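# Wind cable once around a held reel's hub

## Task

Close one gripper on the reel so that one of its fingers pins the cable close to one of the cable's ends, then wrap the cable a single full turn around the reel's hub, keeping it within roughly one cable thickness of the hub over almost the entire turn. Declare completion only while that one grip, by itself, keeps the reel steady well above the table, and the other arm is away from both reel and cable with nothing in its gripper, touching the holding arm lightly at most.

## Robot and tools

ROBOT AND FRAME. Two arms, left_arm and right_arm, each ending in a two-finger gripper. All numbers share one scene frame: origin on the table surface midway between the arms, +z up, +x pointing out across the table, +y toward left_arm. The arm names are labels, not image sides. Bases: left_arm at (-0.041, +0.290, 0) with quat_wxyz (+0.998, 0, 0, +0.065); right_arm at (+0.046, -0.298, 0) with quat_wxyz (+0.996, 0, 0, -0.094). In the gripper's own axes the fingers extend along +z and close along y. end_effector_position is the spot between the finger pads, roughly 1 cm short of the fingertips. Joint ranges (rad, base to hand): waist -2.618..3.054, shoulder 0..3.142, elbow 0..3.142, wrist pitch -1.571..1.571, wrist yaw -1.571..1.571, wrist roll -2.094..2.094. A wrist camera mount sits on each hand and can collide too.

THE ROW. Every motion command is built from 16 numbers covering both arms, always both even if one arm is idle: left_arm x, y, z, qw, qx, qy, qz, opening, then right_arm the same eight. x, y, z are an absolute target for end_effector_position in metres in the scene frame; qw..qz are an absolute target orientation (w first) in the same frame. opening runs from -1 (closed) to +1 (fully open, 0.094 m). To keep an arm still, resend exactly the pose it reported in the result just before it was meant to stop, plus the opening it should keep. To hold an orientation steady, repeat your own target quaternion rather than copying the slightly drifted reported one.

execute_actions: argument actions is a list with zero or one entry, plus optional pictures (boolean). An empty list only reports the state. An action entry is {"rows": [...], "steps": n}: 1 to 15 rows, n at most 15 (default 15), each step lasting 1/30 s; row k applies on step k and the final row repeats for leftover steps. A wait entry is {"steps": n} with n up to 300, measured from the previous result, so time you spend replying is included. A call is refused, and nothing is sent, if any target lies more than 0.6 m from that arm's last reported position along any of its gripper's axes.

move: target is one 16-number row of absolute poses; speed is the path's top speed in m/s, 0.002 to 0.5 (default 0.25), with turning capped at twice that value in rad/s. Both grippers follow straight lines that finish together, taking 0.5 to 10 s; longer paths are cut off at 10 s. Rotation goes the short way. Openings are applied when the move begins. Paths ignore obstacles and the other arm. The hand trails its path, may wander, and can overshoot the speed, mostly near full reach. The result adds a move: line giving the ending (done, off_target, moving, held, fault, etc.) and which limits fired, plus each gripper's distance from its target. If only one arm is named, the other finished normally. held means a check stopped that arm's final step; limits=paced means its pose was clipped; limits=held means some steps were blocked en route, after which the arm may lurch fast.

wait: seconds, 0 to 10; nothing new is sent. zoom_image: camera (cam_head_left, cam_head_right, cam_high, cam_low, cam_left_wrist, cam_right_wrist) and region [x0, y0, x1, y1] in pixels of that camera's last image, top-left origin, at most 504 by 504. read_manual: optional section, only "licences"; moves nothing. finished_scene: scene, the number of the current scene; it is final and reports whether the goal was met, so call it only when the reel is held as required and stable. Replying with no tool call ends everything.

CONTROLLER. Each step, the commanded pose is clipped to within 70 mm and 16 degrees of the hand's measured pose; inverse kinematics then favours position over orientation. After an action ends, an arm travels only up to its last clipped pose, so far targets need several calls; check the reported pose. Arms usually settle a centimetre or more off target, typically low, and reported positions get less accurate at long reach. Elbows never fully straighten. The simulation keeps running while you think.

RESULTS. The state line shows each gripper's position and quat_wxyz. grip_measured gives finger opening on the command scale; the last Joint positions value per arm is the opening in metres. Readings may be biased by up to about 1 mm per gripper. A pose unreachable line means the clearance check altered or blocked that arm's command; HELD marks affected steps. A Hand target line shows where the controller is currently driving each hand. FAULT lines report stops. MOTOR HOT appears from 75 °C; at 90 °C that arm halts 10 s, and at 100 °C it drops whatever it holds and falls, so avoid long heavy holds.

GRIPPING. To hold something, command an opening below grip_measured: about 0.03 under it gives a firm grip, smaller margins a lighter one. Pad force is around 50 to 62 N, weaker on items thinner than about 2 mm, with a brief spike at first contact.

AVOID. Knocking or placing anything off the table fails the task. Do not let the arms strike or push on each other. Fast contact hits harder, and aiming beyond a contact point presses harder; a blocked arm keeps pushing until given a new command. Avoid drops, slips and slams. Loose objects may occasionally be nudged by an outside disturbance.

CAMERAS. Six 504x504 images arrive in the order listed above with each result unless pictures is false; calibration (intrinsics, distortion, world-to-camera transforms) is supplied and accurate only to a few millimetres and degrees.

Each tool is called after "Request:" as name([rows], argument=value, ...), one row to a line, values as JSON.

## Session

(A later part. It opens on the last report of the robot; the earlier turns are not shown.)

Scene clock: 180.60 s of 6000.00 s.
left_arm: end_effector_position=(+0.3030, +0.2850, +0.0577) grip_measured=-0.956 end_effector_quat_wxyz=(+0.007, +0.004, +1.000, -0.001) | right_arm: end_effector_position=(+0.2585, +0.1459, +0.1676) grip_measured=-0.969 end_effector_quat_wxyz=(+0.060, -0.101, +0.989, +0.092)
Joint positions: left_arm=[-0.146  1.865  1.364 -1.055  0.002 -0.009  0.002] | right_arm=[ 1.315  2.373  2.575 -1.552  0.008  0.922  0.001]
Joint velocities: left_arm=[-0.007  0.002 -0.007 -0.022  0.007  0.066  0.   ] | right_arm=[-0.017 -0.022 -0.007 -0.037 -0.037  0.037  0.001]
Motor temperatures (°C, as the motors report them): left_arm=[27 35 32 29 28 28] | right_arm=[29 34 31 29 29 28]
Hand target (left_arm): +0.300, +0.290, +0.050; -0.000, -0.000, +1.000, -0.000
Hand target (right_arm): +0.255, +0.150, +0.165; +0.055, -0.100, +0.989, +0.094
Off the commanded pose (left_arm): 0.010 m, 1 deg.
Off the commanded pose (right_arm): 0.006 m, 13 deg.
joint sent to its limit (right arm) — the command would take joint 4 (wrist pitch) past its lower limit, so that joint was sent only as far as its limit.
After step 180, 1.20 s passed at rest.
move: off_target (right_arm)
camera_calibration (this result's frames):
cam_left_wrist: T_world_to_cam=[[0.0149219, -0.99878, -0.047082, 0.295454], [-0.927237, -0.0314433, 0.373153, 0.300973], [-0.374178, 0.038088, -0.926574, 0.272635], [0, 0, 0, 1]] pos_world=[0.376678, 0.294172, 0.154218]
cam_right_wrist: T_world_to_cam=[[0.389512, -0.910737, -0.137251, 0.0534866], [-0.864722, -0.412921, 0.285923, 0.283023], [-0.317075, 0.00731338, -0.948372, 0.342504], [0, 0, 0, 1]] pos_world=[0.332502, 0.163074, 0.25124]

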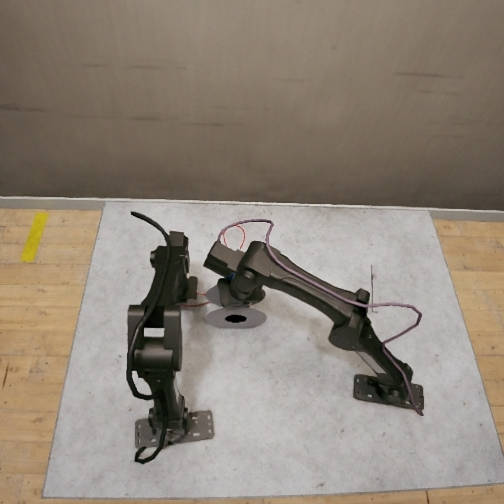

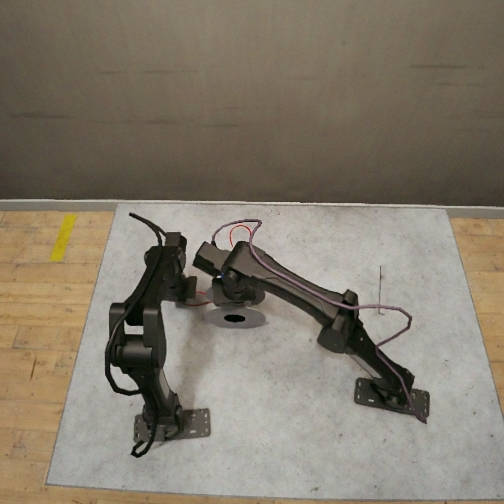

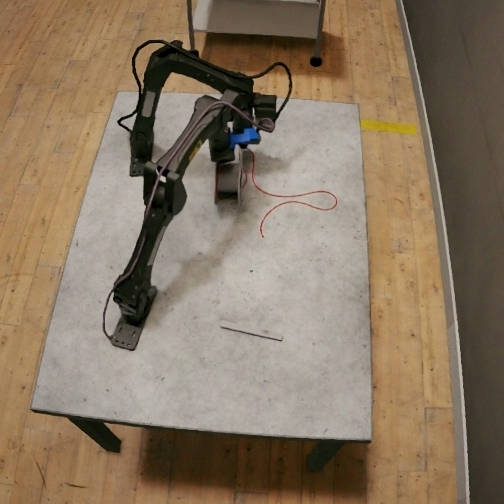

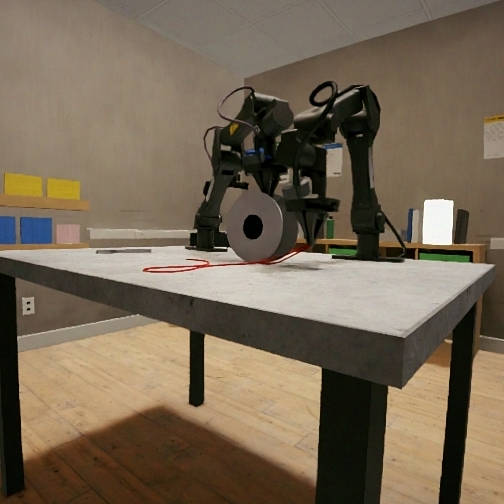

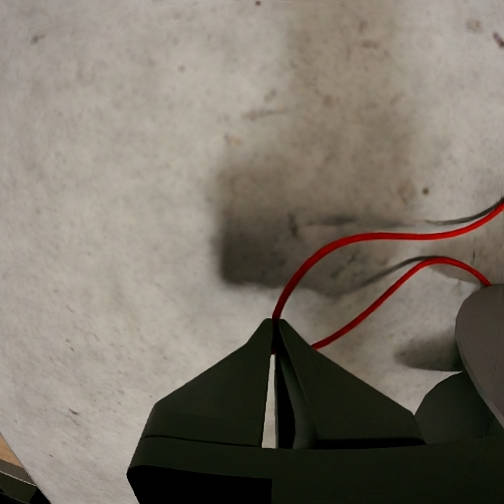

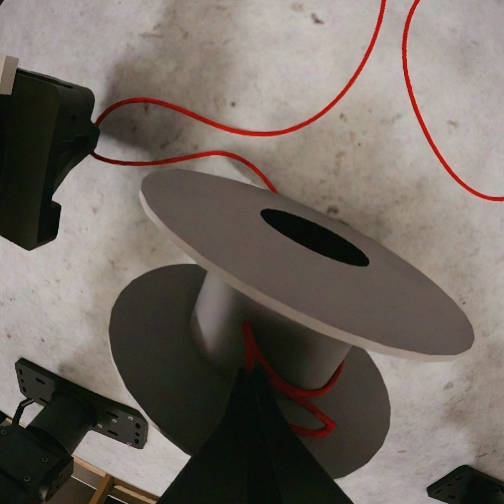

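Request:
move(target=[0.30,0.30,0.05,0,0,1,0,-0.98,0.255,0.165,0.15,0.055,-0.1,0.989,0.094,-0.985], speed=0.06)

Request:
move(target=[0.30,0.30,0.05,0,0,1,0,-0.98,0.255,0.165,0.15,0.055,-0.1,0.989,0.094,-0.7])

Request:
move(target=[0.30,0.30,0.05,0,0,1,0,-0.98,0.255,0.13,0.23,0.055,-0.1,0.989,0.094,-0.7], speed=0.1)

Request:
move(target=[0.28,0.29,0.15,0,0,1,0,-0.98,0.22,-0.14,0.25,0.35,-0.61,0.61,0.35,-0.3])

Scene clock: 186.00 s of 6000.00 s.
left_arm: end_effector_position=(+0.3030, +0.2969, +0.0577) grip_measured=-0.956 end_effector_quat_wxyz=(+0.007, +0.001, +1.000, -0.001) | right_arm: end_effector_position=(+0.2613, +0.1620, +0.1548) grip_measured=-0.969 end_effector_quat_wxyz=(+0.062, -0.097, +0.988, +0.099)
Joint positions: left_arm=[-0.111  1.865  1.364 -1.055  0.002  0.021  0.002] | right_arm=[ 1.323  2.449  2.658 -1.546  0.006  0.938  0.001]
Joint velocities: left_arm=[-0.017  0.017  0.007  0.022 -0.051 -0.037  0.   ] | right_arm=[-0.007 -0.012  0.007  0.007  0.007  0.051  0.   ]
Motor temperatures (°C, as the motors report them): left_arm=[27 35 32 29 28 28] | right_arm=[29 34 31 29 29 28]
Hand target (left_arm): +0.300, +0.300, +0.050; +0.000, -0.000, +1.000, -0.000
Hand target (right_arm): +0.255, +0.165, +0.150; +0.056, -0.100, +0.989, +0.095
Off the commanded pose (left_arm): 0.009 m, 1 deg.
Off the commanded pose (right_arm): 0.008 m, 1 deg.
joint sent to its limit (right arm) — the command would take joint 4 (wrist pitch) past its lower limit, so that joint was sent only as far as its limit.
move: done
camera_calibration (this result's frames):
cam_left_wrist: T_world_to_cam=[[0.0202621, -0.998665, -0.0475126, 0.305743], [-0.92708, -0.0365593, 0.373077, 0.302791], [-0.374316, 0.0364886, -0.926583, 0.272684], [0, 0, 0, 1]] pos_world=[0.376587, 0.306455, 0.154227]
cam_right_wrist: T_world_to_cam=[[0.383367, -0.911447, -0.149314, 0.0688602], [-0.867809, -0.410807, 0.279544, 0.297269], [-0.316129, 0.0224081, -0.948452, 0.328456], [0, 0, 0, 1]] pos_world=[0.335409, 0.177523, 0.238707]

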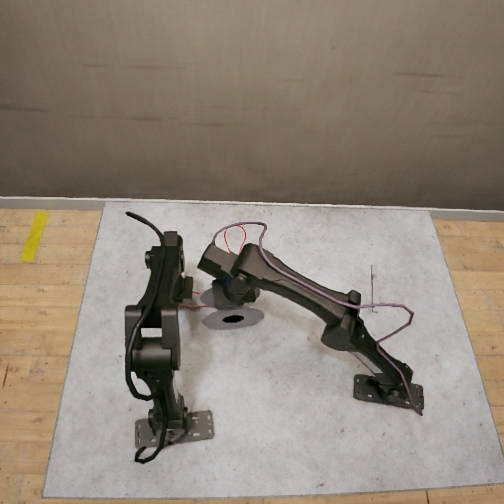

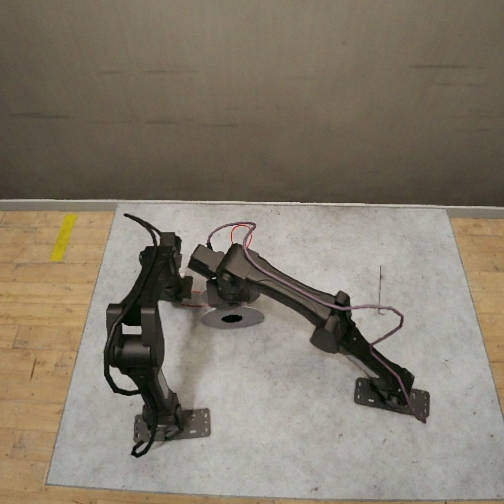

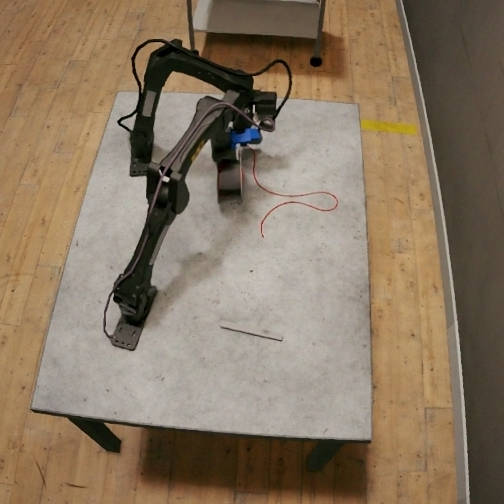

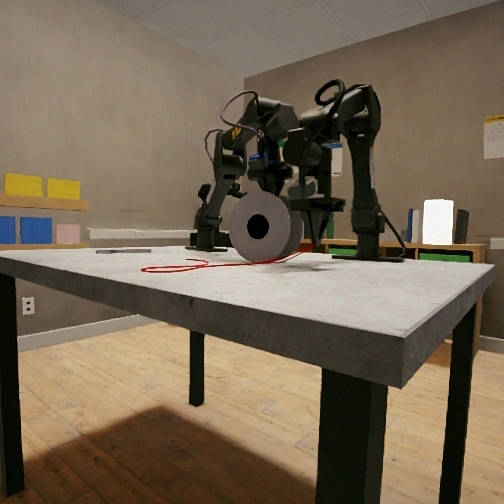

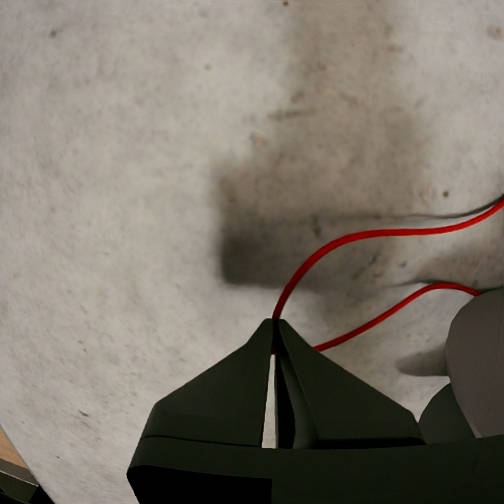

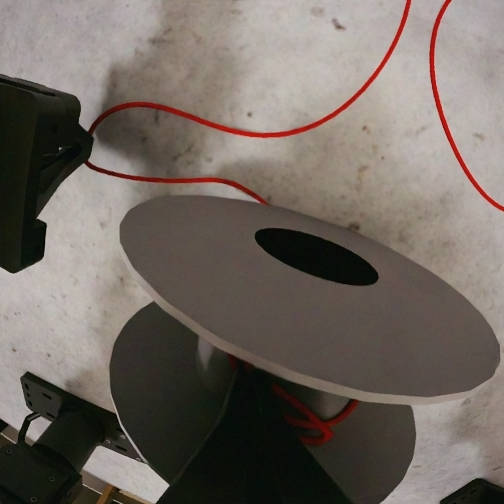

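Scene clock: 186.70 s of 6000.00 s.
left_arm: end_effector_position=(+0.3030, +0.2969, +0.0577) grip_measured=-0.956 end_effector_quat_wxyz=(+0.007, +0.001, +1.000, -0.001) | right_arm: end_effector_position=(+0.2613, +0.1620, +0.1548) grip_measured=-0.703 end_effector_quat_wxyz=(+0.062, -0.097, +0.988, +0.099)
Joint positions: left_arm=[-0.111  1.865  1.364 -1.055  0.002  0.021  0.002] | right_arm=[ 1.323  2.449  2.658 -1.546  0.006  0.938  0.014]
Joint velocities: left_arm=[-0.012 -0.002 -0.022 -0.081 -0.051 -0.037 -0.001] | right_arm=[ 0.007 -0.002  0.002  0.022 -0.007  0.051 -0.   ]
Motor temperatures (°C, as the motors report them): left_arm=[27 35 32 29 28 28] | right_arm=[29 34 31 29 29 28]
Hand target (left_arm): +0.300, +0.300, +0.050; -0.000, -0.000, +1.000, -0.000
Hand target (right_arm): +0.255, +0.165, +0.150; +0.055, -0.100, +0.989, +0.095
Off the commanded pose (left_arm): 0.009 m, 1 deg.
Off the commanded pose (right_arm): 0.008 m, 1 deg.
move: done
camera_calibration (this result's frames):
cam_left_wrist: T_world_to_cam=[[0.0198812, -0.998672, -0.0475182, 0.305861], [-0.927094, -0.0362077, 0.373077, 0.302691], [-0.374302, 0.0366366, -0.926583, 0.272636], [0, 0, 0, 1]] pos_world=[0.37659, 0.306426, 0.154227]
cam_right_wrist: T_world_to_cam=[[0.383016, -0.911583, -0.14938, 0.0689841], [-0.867939, -0.410496, 0.279597, 0.297245], [-0.316196, 0.0225628, -0.948426, 0.328445], [0, 0, 0, 1]] pos_world=[0.335421, 0.177492, 0.238702]

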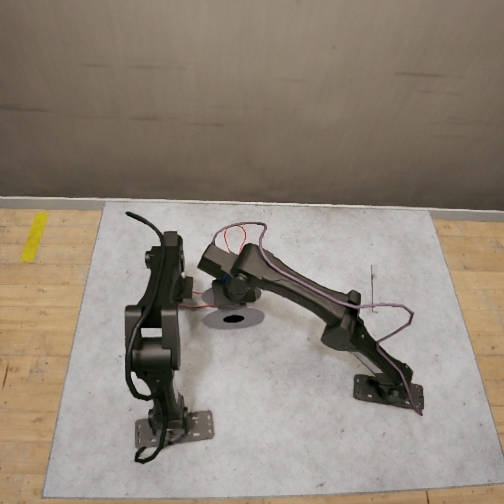

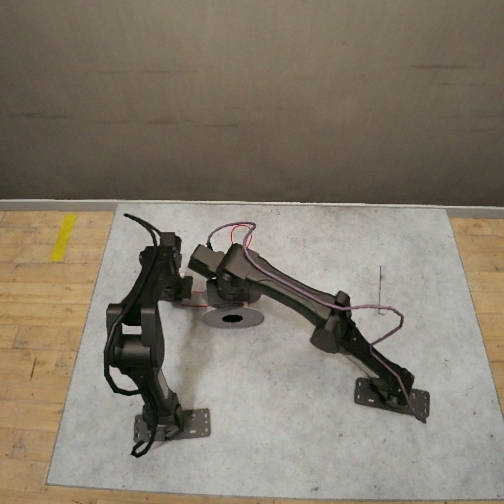

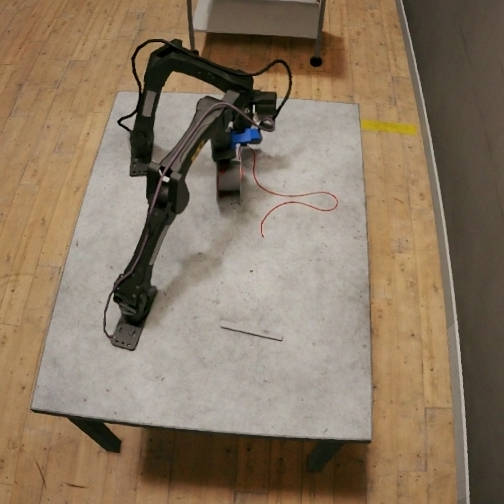

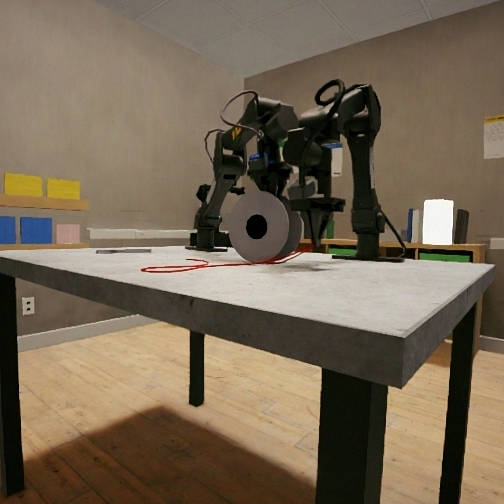

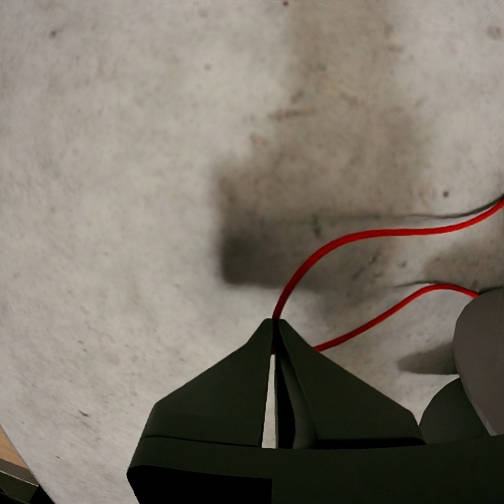

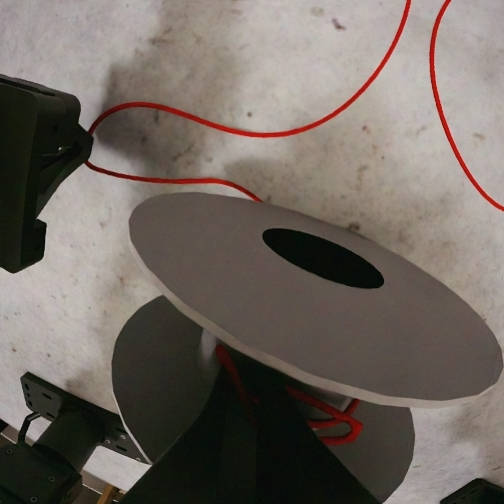

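Scene clock: 187.90 s of 6000.00 s.
left_arm: end_effector_position=(+0.3030, +0.2969, +0.0577) grip_measured=-0.956 end_effector_quat_wxyz=(+0.007, +0.001, +1.000, -0.001) | right_arm: end_effector_position=(+0.2543, +0.1356, +0.2315) grip_measured=-0.703 end_effector_quat_wxyz=(+0.093, -0.097, +0.979, +0.152)
Joint positions: left_arm=[-0.111  1.865  1.364 -1.055  0.002  0.021  0.002] | right_arm=[ 1.31   2.233  2.568 -1.547 -0.001  0.923  0.014]
Joint velocities: left_arm=[ 0.002  0.007  0.007 -0.037 -0.051  0.037  0.   ] | right_arm=[-0.002 -0.027 -0.012 -0.037 -0.022  0.007 -0.   ]
Motor temperatures (°C, as the motors report them): left_arm=[27 35 32 29 28 28] | right_arm=[29 35 31 29 29 28]
Hand target (left_arm): +0.300, +0.300, +0.050; -0.000, -0.000, +1.000, -0.000
Hand target (right_arm): +0.254, +0.129, +0.229; +0.086, -0.099, +0.981, +0.144
Off the commanded pose (left_arm): 0.009 m, 1 deg.
Off the commanded pose (right_arm): 0.006 m, 8 deg.
joint sent to its limit (right arm) — the command would take joint 4 (wrist pitch) past its lower limit, so that joint was sent only as far as its limit.
move: off_target (right_arm)
camera_calibration (this result's frames):
cam_left_wrist: T_world_to_cam=[[0.0198812, -0.998672, -0.0475182, 0.305861], [-0.927094, -0.0362077, 0.373077, 0.302691], [-0.374302, 0.0366366, -0.926583, 0.272636], [0, 0, 0, 1]] pos_world=[0.37659, 0.306426, 0.154227]
cam_right_wrist: T_world_to_cam=[[0.396219, -0.888317, -0.232173, 0.0717282], [-0.878438, -0.440329, 0.185629, 0.287365], [-0.26713, 0.1304, -0.954797, 0.373977], [0, 0, 0, 1]] pos_world=[0.323912, 0.141486, 0.320383]

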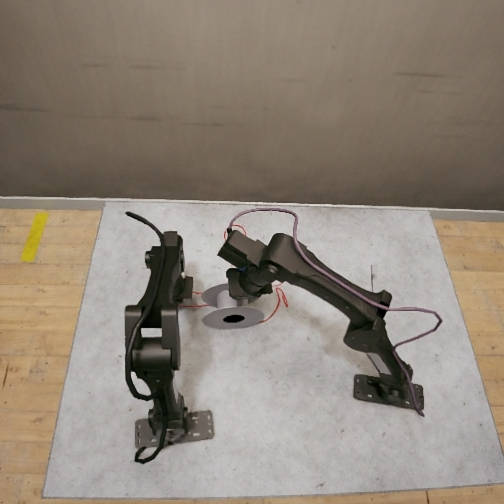

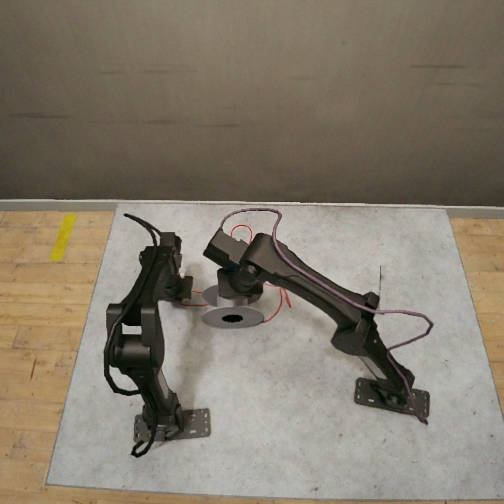

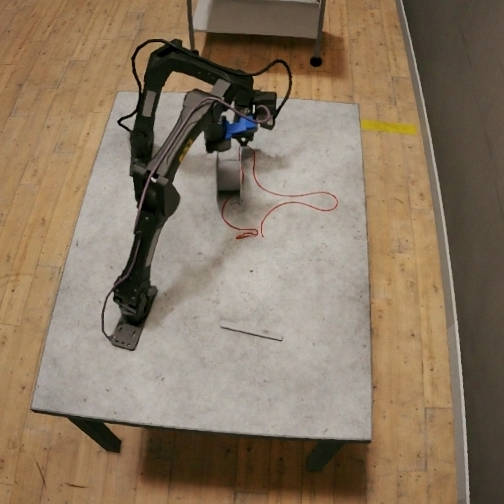

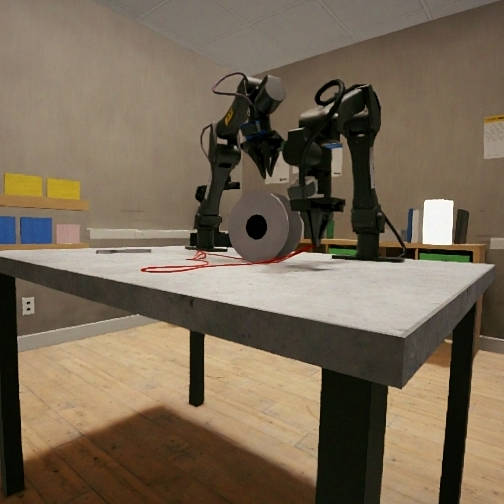

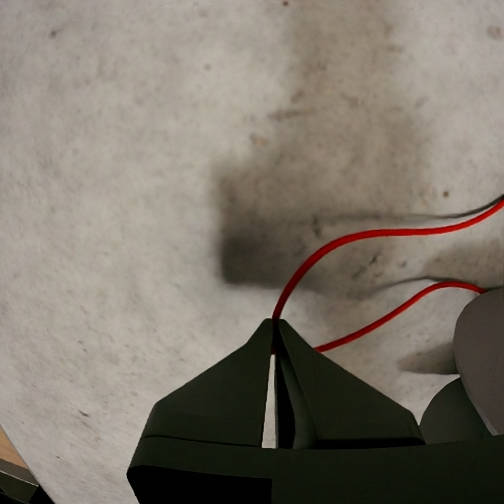

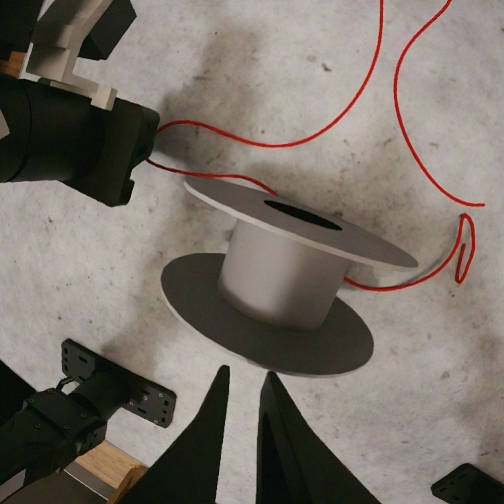

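Scene clock: 191.70 s of 6000.00 s.
left_arm: end_effector_position=(+0.2758, +0.2934, +0.1346) grip_measured=-0.956 end_effector_quat_wxyz=(-0.022, -0.003, +1.000, -0.001) | right_arm: end_effector_position=(+0.2171, -0.1418, +0.2362) grip_measured=-0.303 end_effector_quat_wxyz=(-0.345, +0.627, -0.618, -0.326)
Joint positions: left_arm=[-0.121  1.782  1.565 -1.398  0.002  0.004  0.002] | right_arm=[ 0.227  1.155  1.09  -1.417 -0.986 -1.499  0.033]
Joint velocities: left_arm=[ 0.012 -0.007 -0.002 -0.007  0.022  0.081 -0.   ] | right_arm=[ 0.007  0.012  0.007 -0.066 -0.022 -0.037 -0.001]
Motor temperatures (°C, as the motors report them): left_arm=[27 35 32 29 28 28] | right_arm=[29 34 31 29 29 28]
Hand target (left_arm): +0.279, +0.290, +0.150; +0.000, -0.000, +1.000, -0.000
Hand target (right_arm): +0.219, -0.141, +0.244; -0.352, +0.619, -0.616, -0.337
Off the commanded pose (left_arm): 0.016 m, 3 deg.
Off the commanded pose (right_arm): 0.014 m, 3 deg.
move: off_target (left_arm, right_arm)
camera_calibration (this result's frames):
cam_left_wrist: T_world_to_cam=[[0.0251068, -0.998518, -0.0482751, 0.305156], [-0.903581, -0.0433261, 0.426221, 0.237064], [-0.427681, 0.0329194, -0.90333, 0.34656], [0, 0, 0, 1]] pos_world=[0.354762, 0.303566, 0.226747]
cam_right_wrist: T_world_to_cam=[[0.977236, 0.0989682, 0.187659, -0.244108], [0.17962, -0.856676, -0.483574, 0.000973747], [0.112905, 0.506273, -0.85495, 0.351891], [0, 0, 0, 1]] pos_world=[0.198646, -0.15316, 0.347129]

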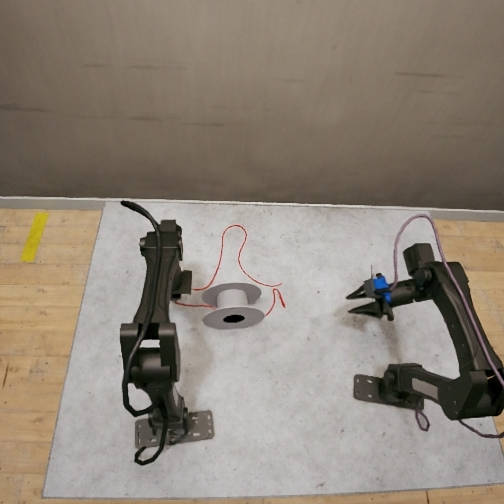

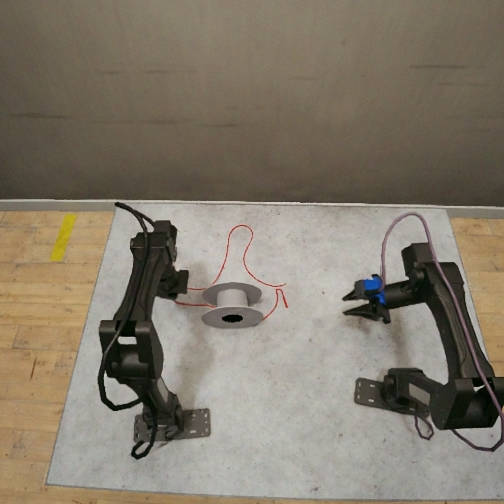

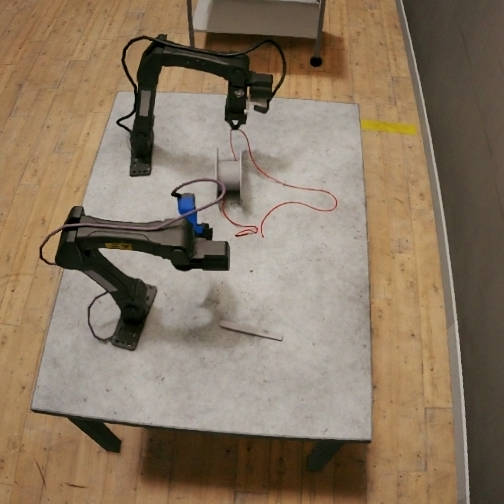

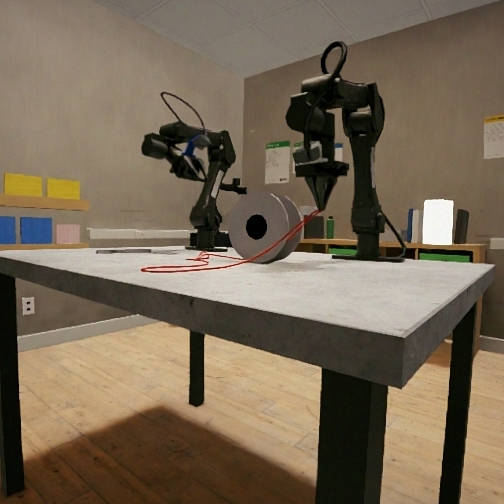

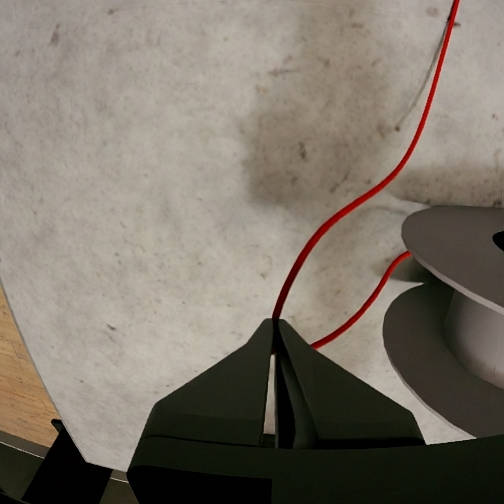

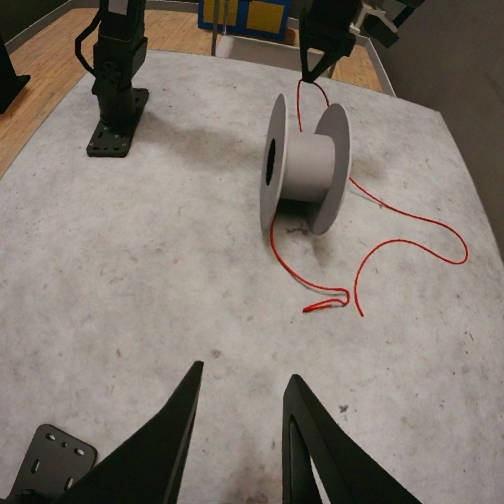

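Request:
move(target=[0.28,0.27,0.03,0,0,1,0,-0.98,0.22,-0.14,0.25,0.35,-0.61,0.61,0.35,-0.3], speed=0.15)

Request:
move(target=[0.32,0.28,0.12,0,0,1,0,-0.3,0.22,-0.14,0.25,0.35,-0.61,0.61,0.35,-0.3])

Request:
move(target=[0.43,0.19,0.12,0,0,1,0,-0.3,0.22,-0.14,0.25,0.35,-0.61,0.61,0.35,-0.3])

Scene clock: 201.00 s of 6000.00 s.
left_arm: end_effector_position=(+0.2805, +0.2723, +0.0342) grip_measured=-0.956 end_effector_quat_wxyz=(+0.000, -0.001, +1.000, -0.001) | right_arm: end_effector_position=(+0.2172, -0.1410, +0.2419) grip_measured=-0.303 end_effector_quat_wxyz=(-0.345, +0.621, -0.616, -0.341)
Joint positions: left_arm=[-0.187  1.825  1.214 -0.959  0.002 -0.059  0.002] | right_arm=[ 0.218  1.178  1.113 -1.457 -1.011 -1.523  0.033]
Joint velocities: left_arm=[-0.012 -0.002  0.012  0.022  0.007  0.037 -0.   ] | right_arm=[-0.002 -0.002 -0.012  0.051  0.022 -0.081  0.001]
Motor temperatures (°C, as the motors report them): left_arm=[27 35 32 29 28 28] | right_arm=[29 33 31 29 30 28]
Hand target (left_arm): +0.279, +0.270, +0.030; -0.001, +0.000, +1.000, -0.000
Hand target (right_arm): +0.220, -0.140, +0.250; -0.352, +0.613, -0.614, -0.351
Off the commanded pose (left_arm): 0.005 m, 0 deg.
Off the commanded pose (right_arm): 0.009 m, 2 deg.
After step 180, 1.93 s passed at rest.
move: done
camera_calibration (this result's frames):
cam_left_wrist: T_world_to_cam=[[0.0241722, -0.998581, -0.0474611, 0.279424], [-0.921623, -0.040653, 0.38595, 0.288931], [-0.387332, 0.034412, -0.921298, 0.247402], [0, 0, 0, 1]] pos_world=[0.355358, 0.28226, 0.12968]
cam_right_wrist: T_world_to_cam=[[0.980157, 0.100601, 0.170799, -0.241723], [0.174982, -0.843956, -0.50707, 0.0129105], [0.0931346, 0.526895, -0.844812, 0.361105], [0, 0, 0, 1]] pos_world=[0.201036, -0.155051, 0.352899]

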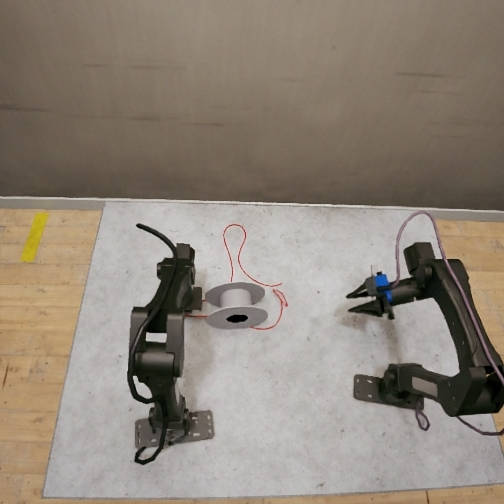

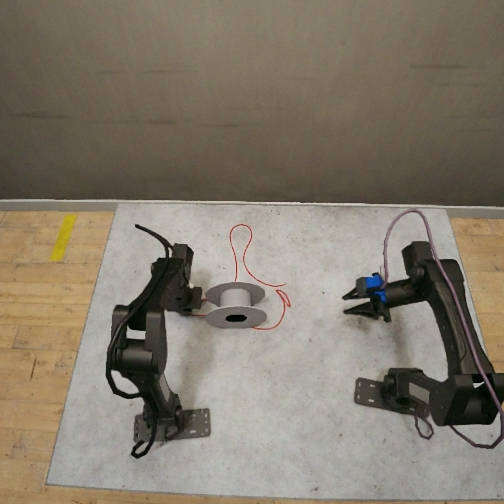

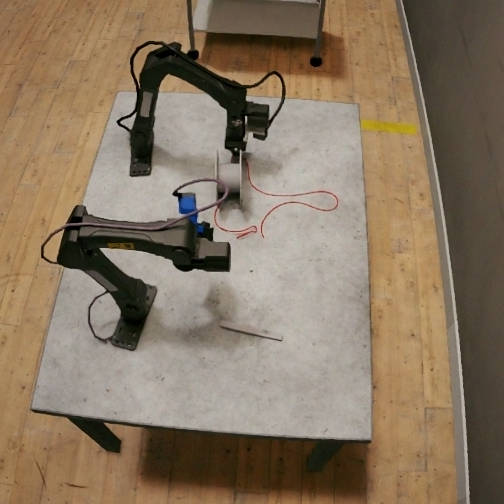

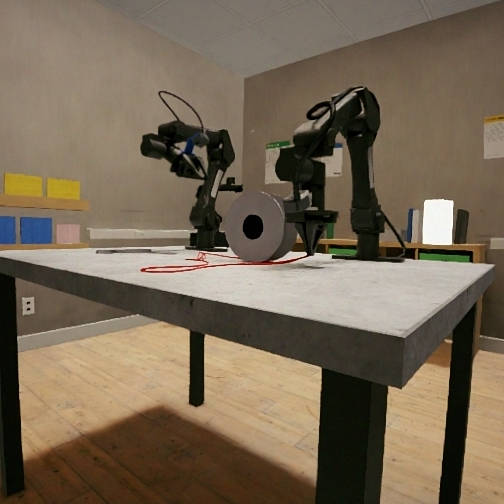

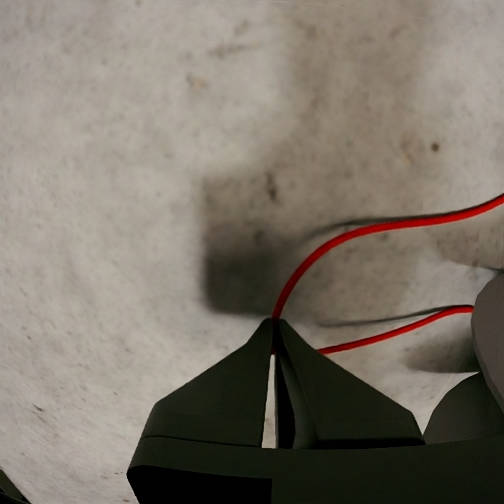

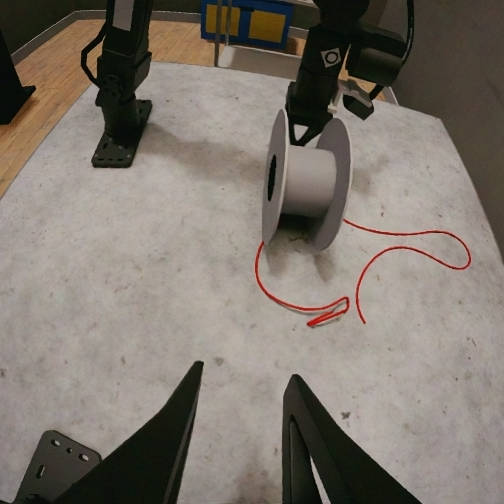

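Scene clock: 202.13 s of 6000.00 s.
left_arm: end_effector_position=(+0.3169, +0.2759, +0.1159) grip_measured=-0.303 end_effector_quat_wxyz=(-0.001, +0.002, +1.000, -0.001) | right_arm: end_effector_position=(+0.2169, -0.1409, +0.2420) grip_measured=-0.303 end_effector_quat_wxyz=(-0.345, +0.621, -0.616, -0.341)
Joint positions: left_arm=[-0.171  1.905  1.65  -1.319  0.002 -0.038  0.033] | right_arm=[ 0.218  1.178  1.113 -1.458 -1.012 -1.524  0.033]
Joint velocities: left_arm=[-0.007 -0.012  0.017 -0.051 -0.022  0.007 -0.   ] | right_arm=[ 0.012  0.022 -0.002 -0.051  0.051  0.066  0.   ]
Motor temperatures (°C, as the motors report them): left_arm=[27 35 32 29 28 28] | right_arm=[29 33 31 29 30 28]
Hand target (left_arm): +0.320, +0.279, +0.120; +0.000, +0.000, +1.000, -0.000
Hand target (right_arm): +0.220, -0.140, +0.250; -0.352, +0.613, -0.614, -0.351
Off the commanded pose (left_arm): 0.007 m, 0 deg.
Off the commanded pose (right_arm): 0.009 m, 2 deg.
move: done
camera_calibration (this result's frames):
cam_left_wrist: T_world_to_cam=[[0.0182788, -0.998694, -0.0477046, 0.287882], [-0.920382, -0.0354464, 0.38941, 0.288914], [-0.390592, 0.0367885, -0.919828, 0.336842], [0, 0, 0, 1]] pos_world=[0.392218, 0.285355, 0.211065]
cam_right_wrist: T_world_to_cam=[[0.98019, 0.101156, 0.170278, -0.241287], [0.175222, -0.843676, -0.507452, 0.0130821], [0.0923272, 0.527236, -0.844688, 0.361346], [0, 0, 0, 1]] pos_world=[0.200852, -0.15507, 0.352949]

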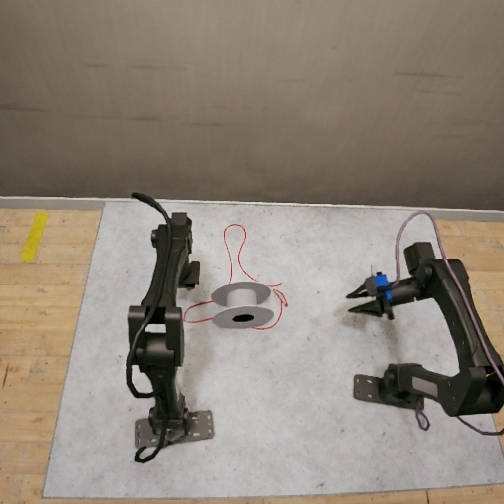

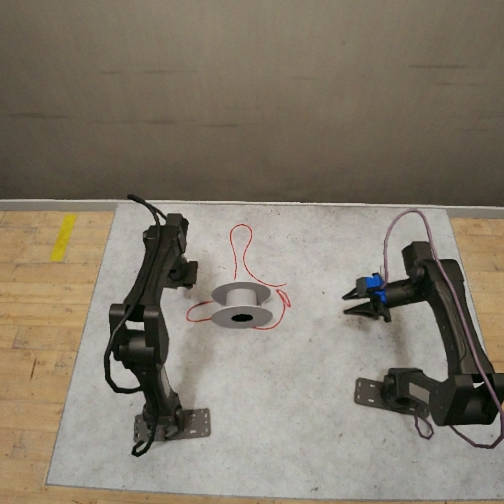

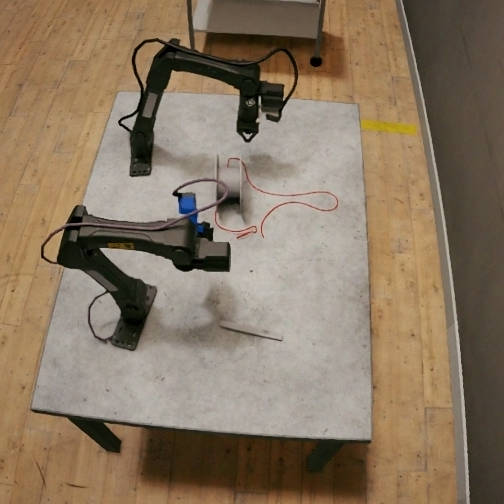

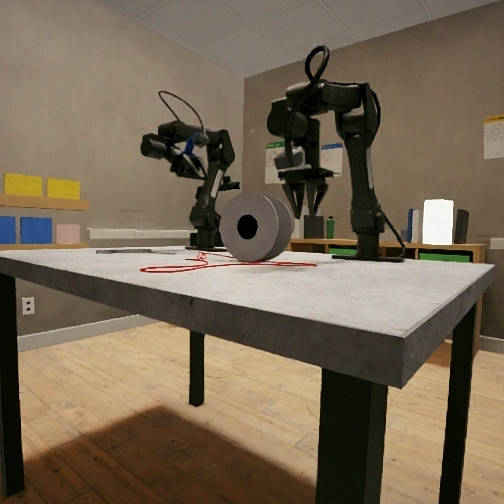

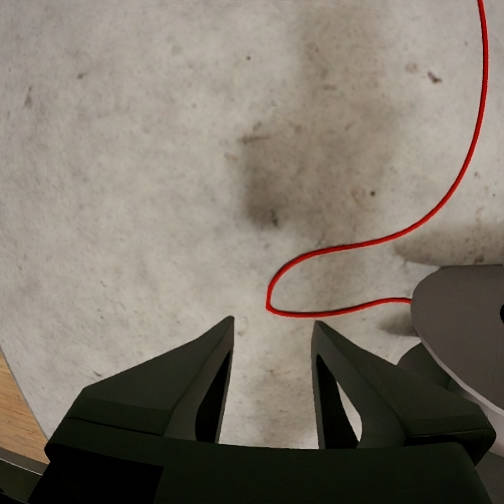

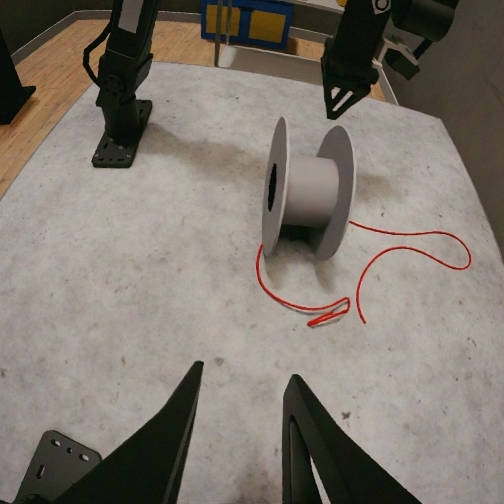

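Scene clock: 203.40 s of 6000.00 s.
left_arm: end_effector_position=(+0.4250, +0.1887, +0.1120) grip_measured=-0.303 end_effector_quat_wxyz=(+0.026, +0.003, +1.000, -0.006) | right_arm: end_effector_position=(+0.2169, -0.1409, +0.2420) grip_measured=-0.303 end_effector_quat_wxyz=(-0.345, +0.621, -0.616, -0.341)
Joint positions: left_arm=[-0.346  2.438  2.481 -1.561  0.001 -0.21   0.033] | right_arm=[ 0.218  1.178  1.113 -1.458 -1.012 -1.524  0.033]
Joint velocities: left_arm=[ 0.012 -0.002 -0.007  0.037 -0.007 -0.051 -0.   ] | right_arm=[-0.007 -0.007  0.007 -0.022  0.022  0.037  0.001]
Motor temperatures (°C, as the motors report them): left_arm=[27 36 32 29 28 28] | right_arm=[29 32 31 28 30 28]
Hand target (left_arm): +0.427, +0.188, +0.118; +0.033, +0.001, +0.999, -0.007
Hand target (right_arm): +0.220, -0.140, +0.250; -0.352, +0.613, -0.614, -0.351
Off the commanded pose (left_arm): 0.009 m, 3 deg.
Off the commanded pose (right_arm): 0.009 m, 2 deg.
joint sent to its limit (left arm) — the command would take joint 4 (wrist pitch) past its lower limit, so that joint was sent only as far as its limit.
move: off_target (left_arm)
camera_calibration (this result's frames):
cam_left_wrist: T_world_to_cam=[[0.0179449, -0.999191, -0.0359851, 0.197554], [-0.940495, -0.0290838, 0.338561, 0.399825], [-0.339334, 0.0277684, -0.940256, 0.360954], [0, 0, 0, 1]] pos_world=[0.494972, 0.199, 0.211133]
cam_right_wrist: T_world_to_cam=[[0.98019, 0.101156, 0.170278, -0.241287], [0.175222, -0.843676, -0.507452, 0.0130821], [0.0923272, 0.527236, -0.844688, 0.361346], [0, 0, 0, 1]] pos_world=[0.200852, -0.15507, 0.352949]

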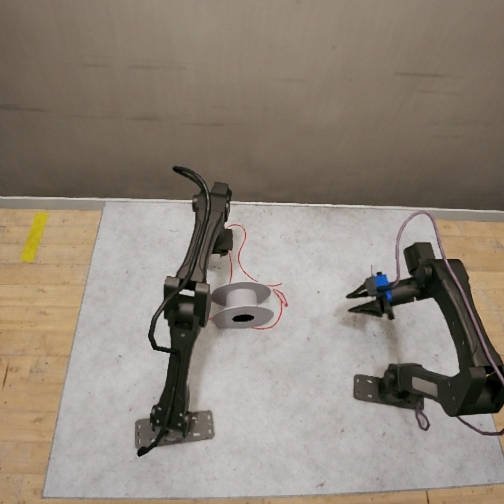

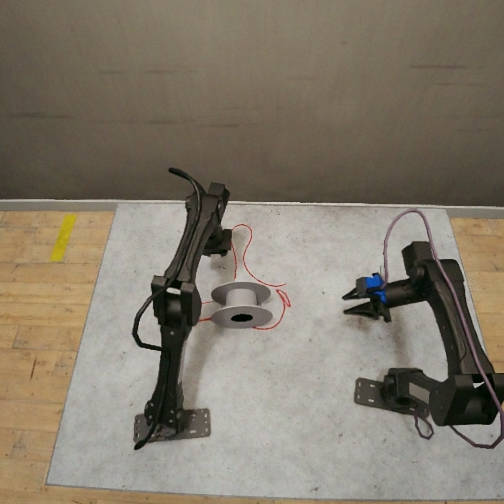

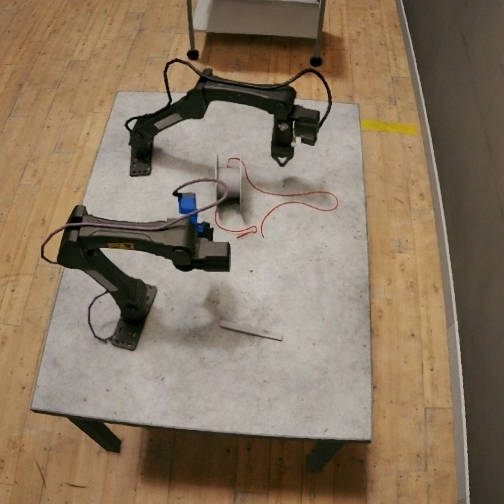

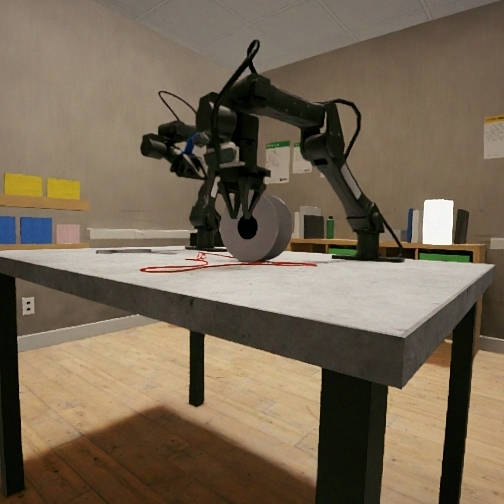

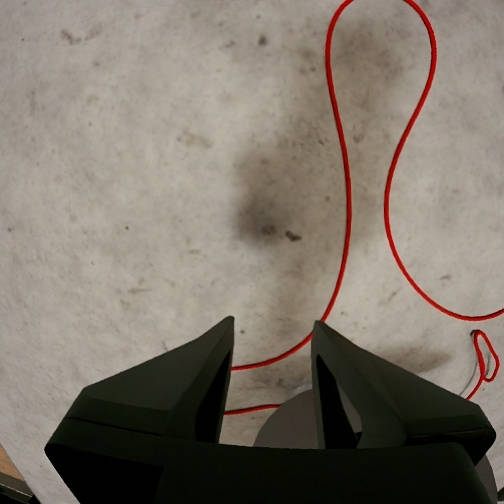

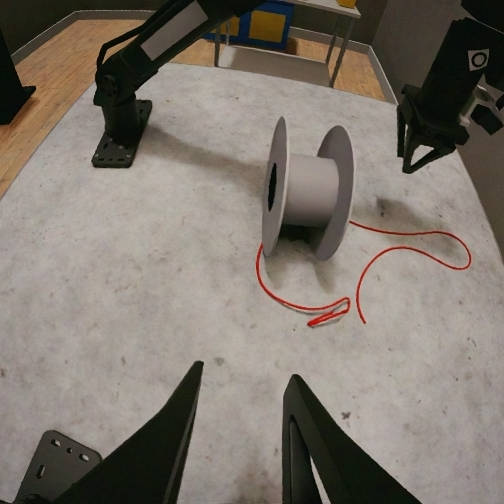

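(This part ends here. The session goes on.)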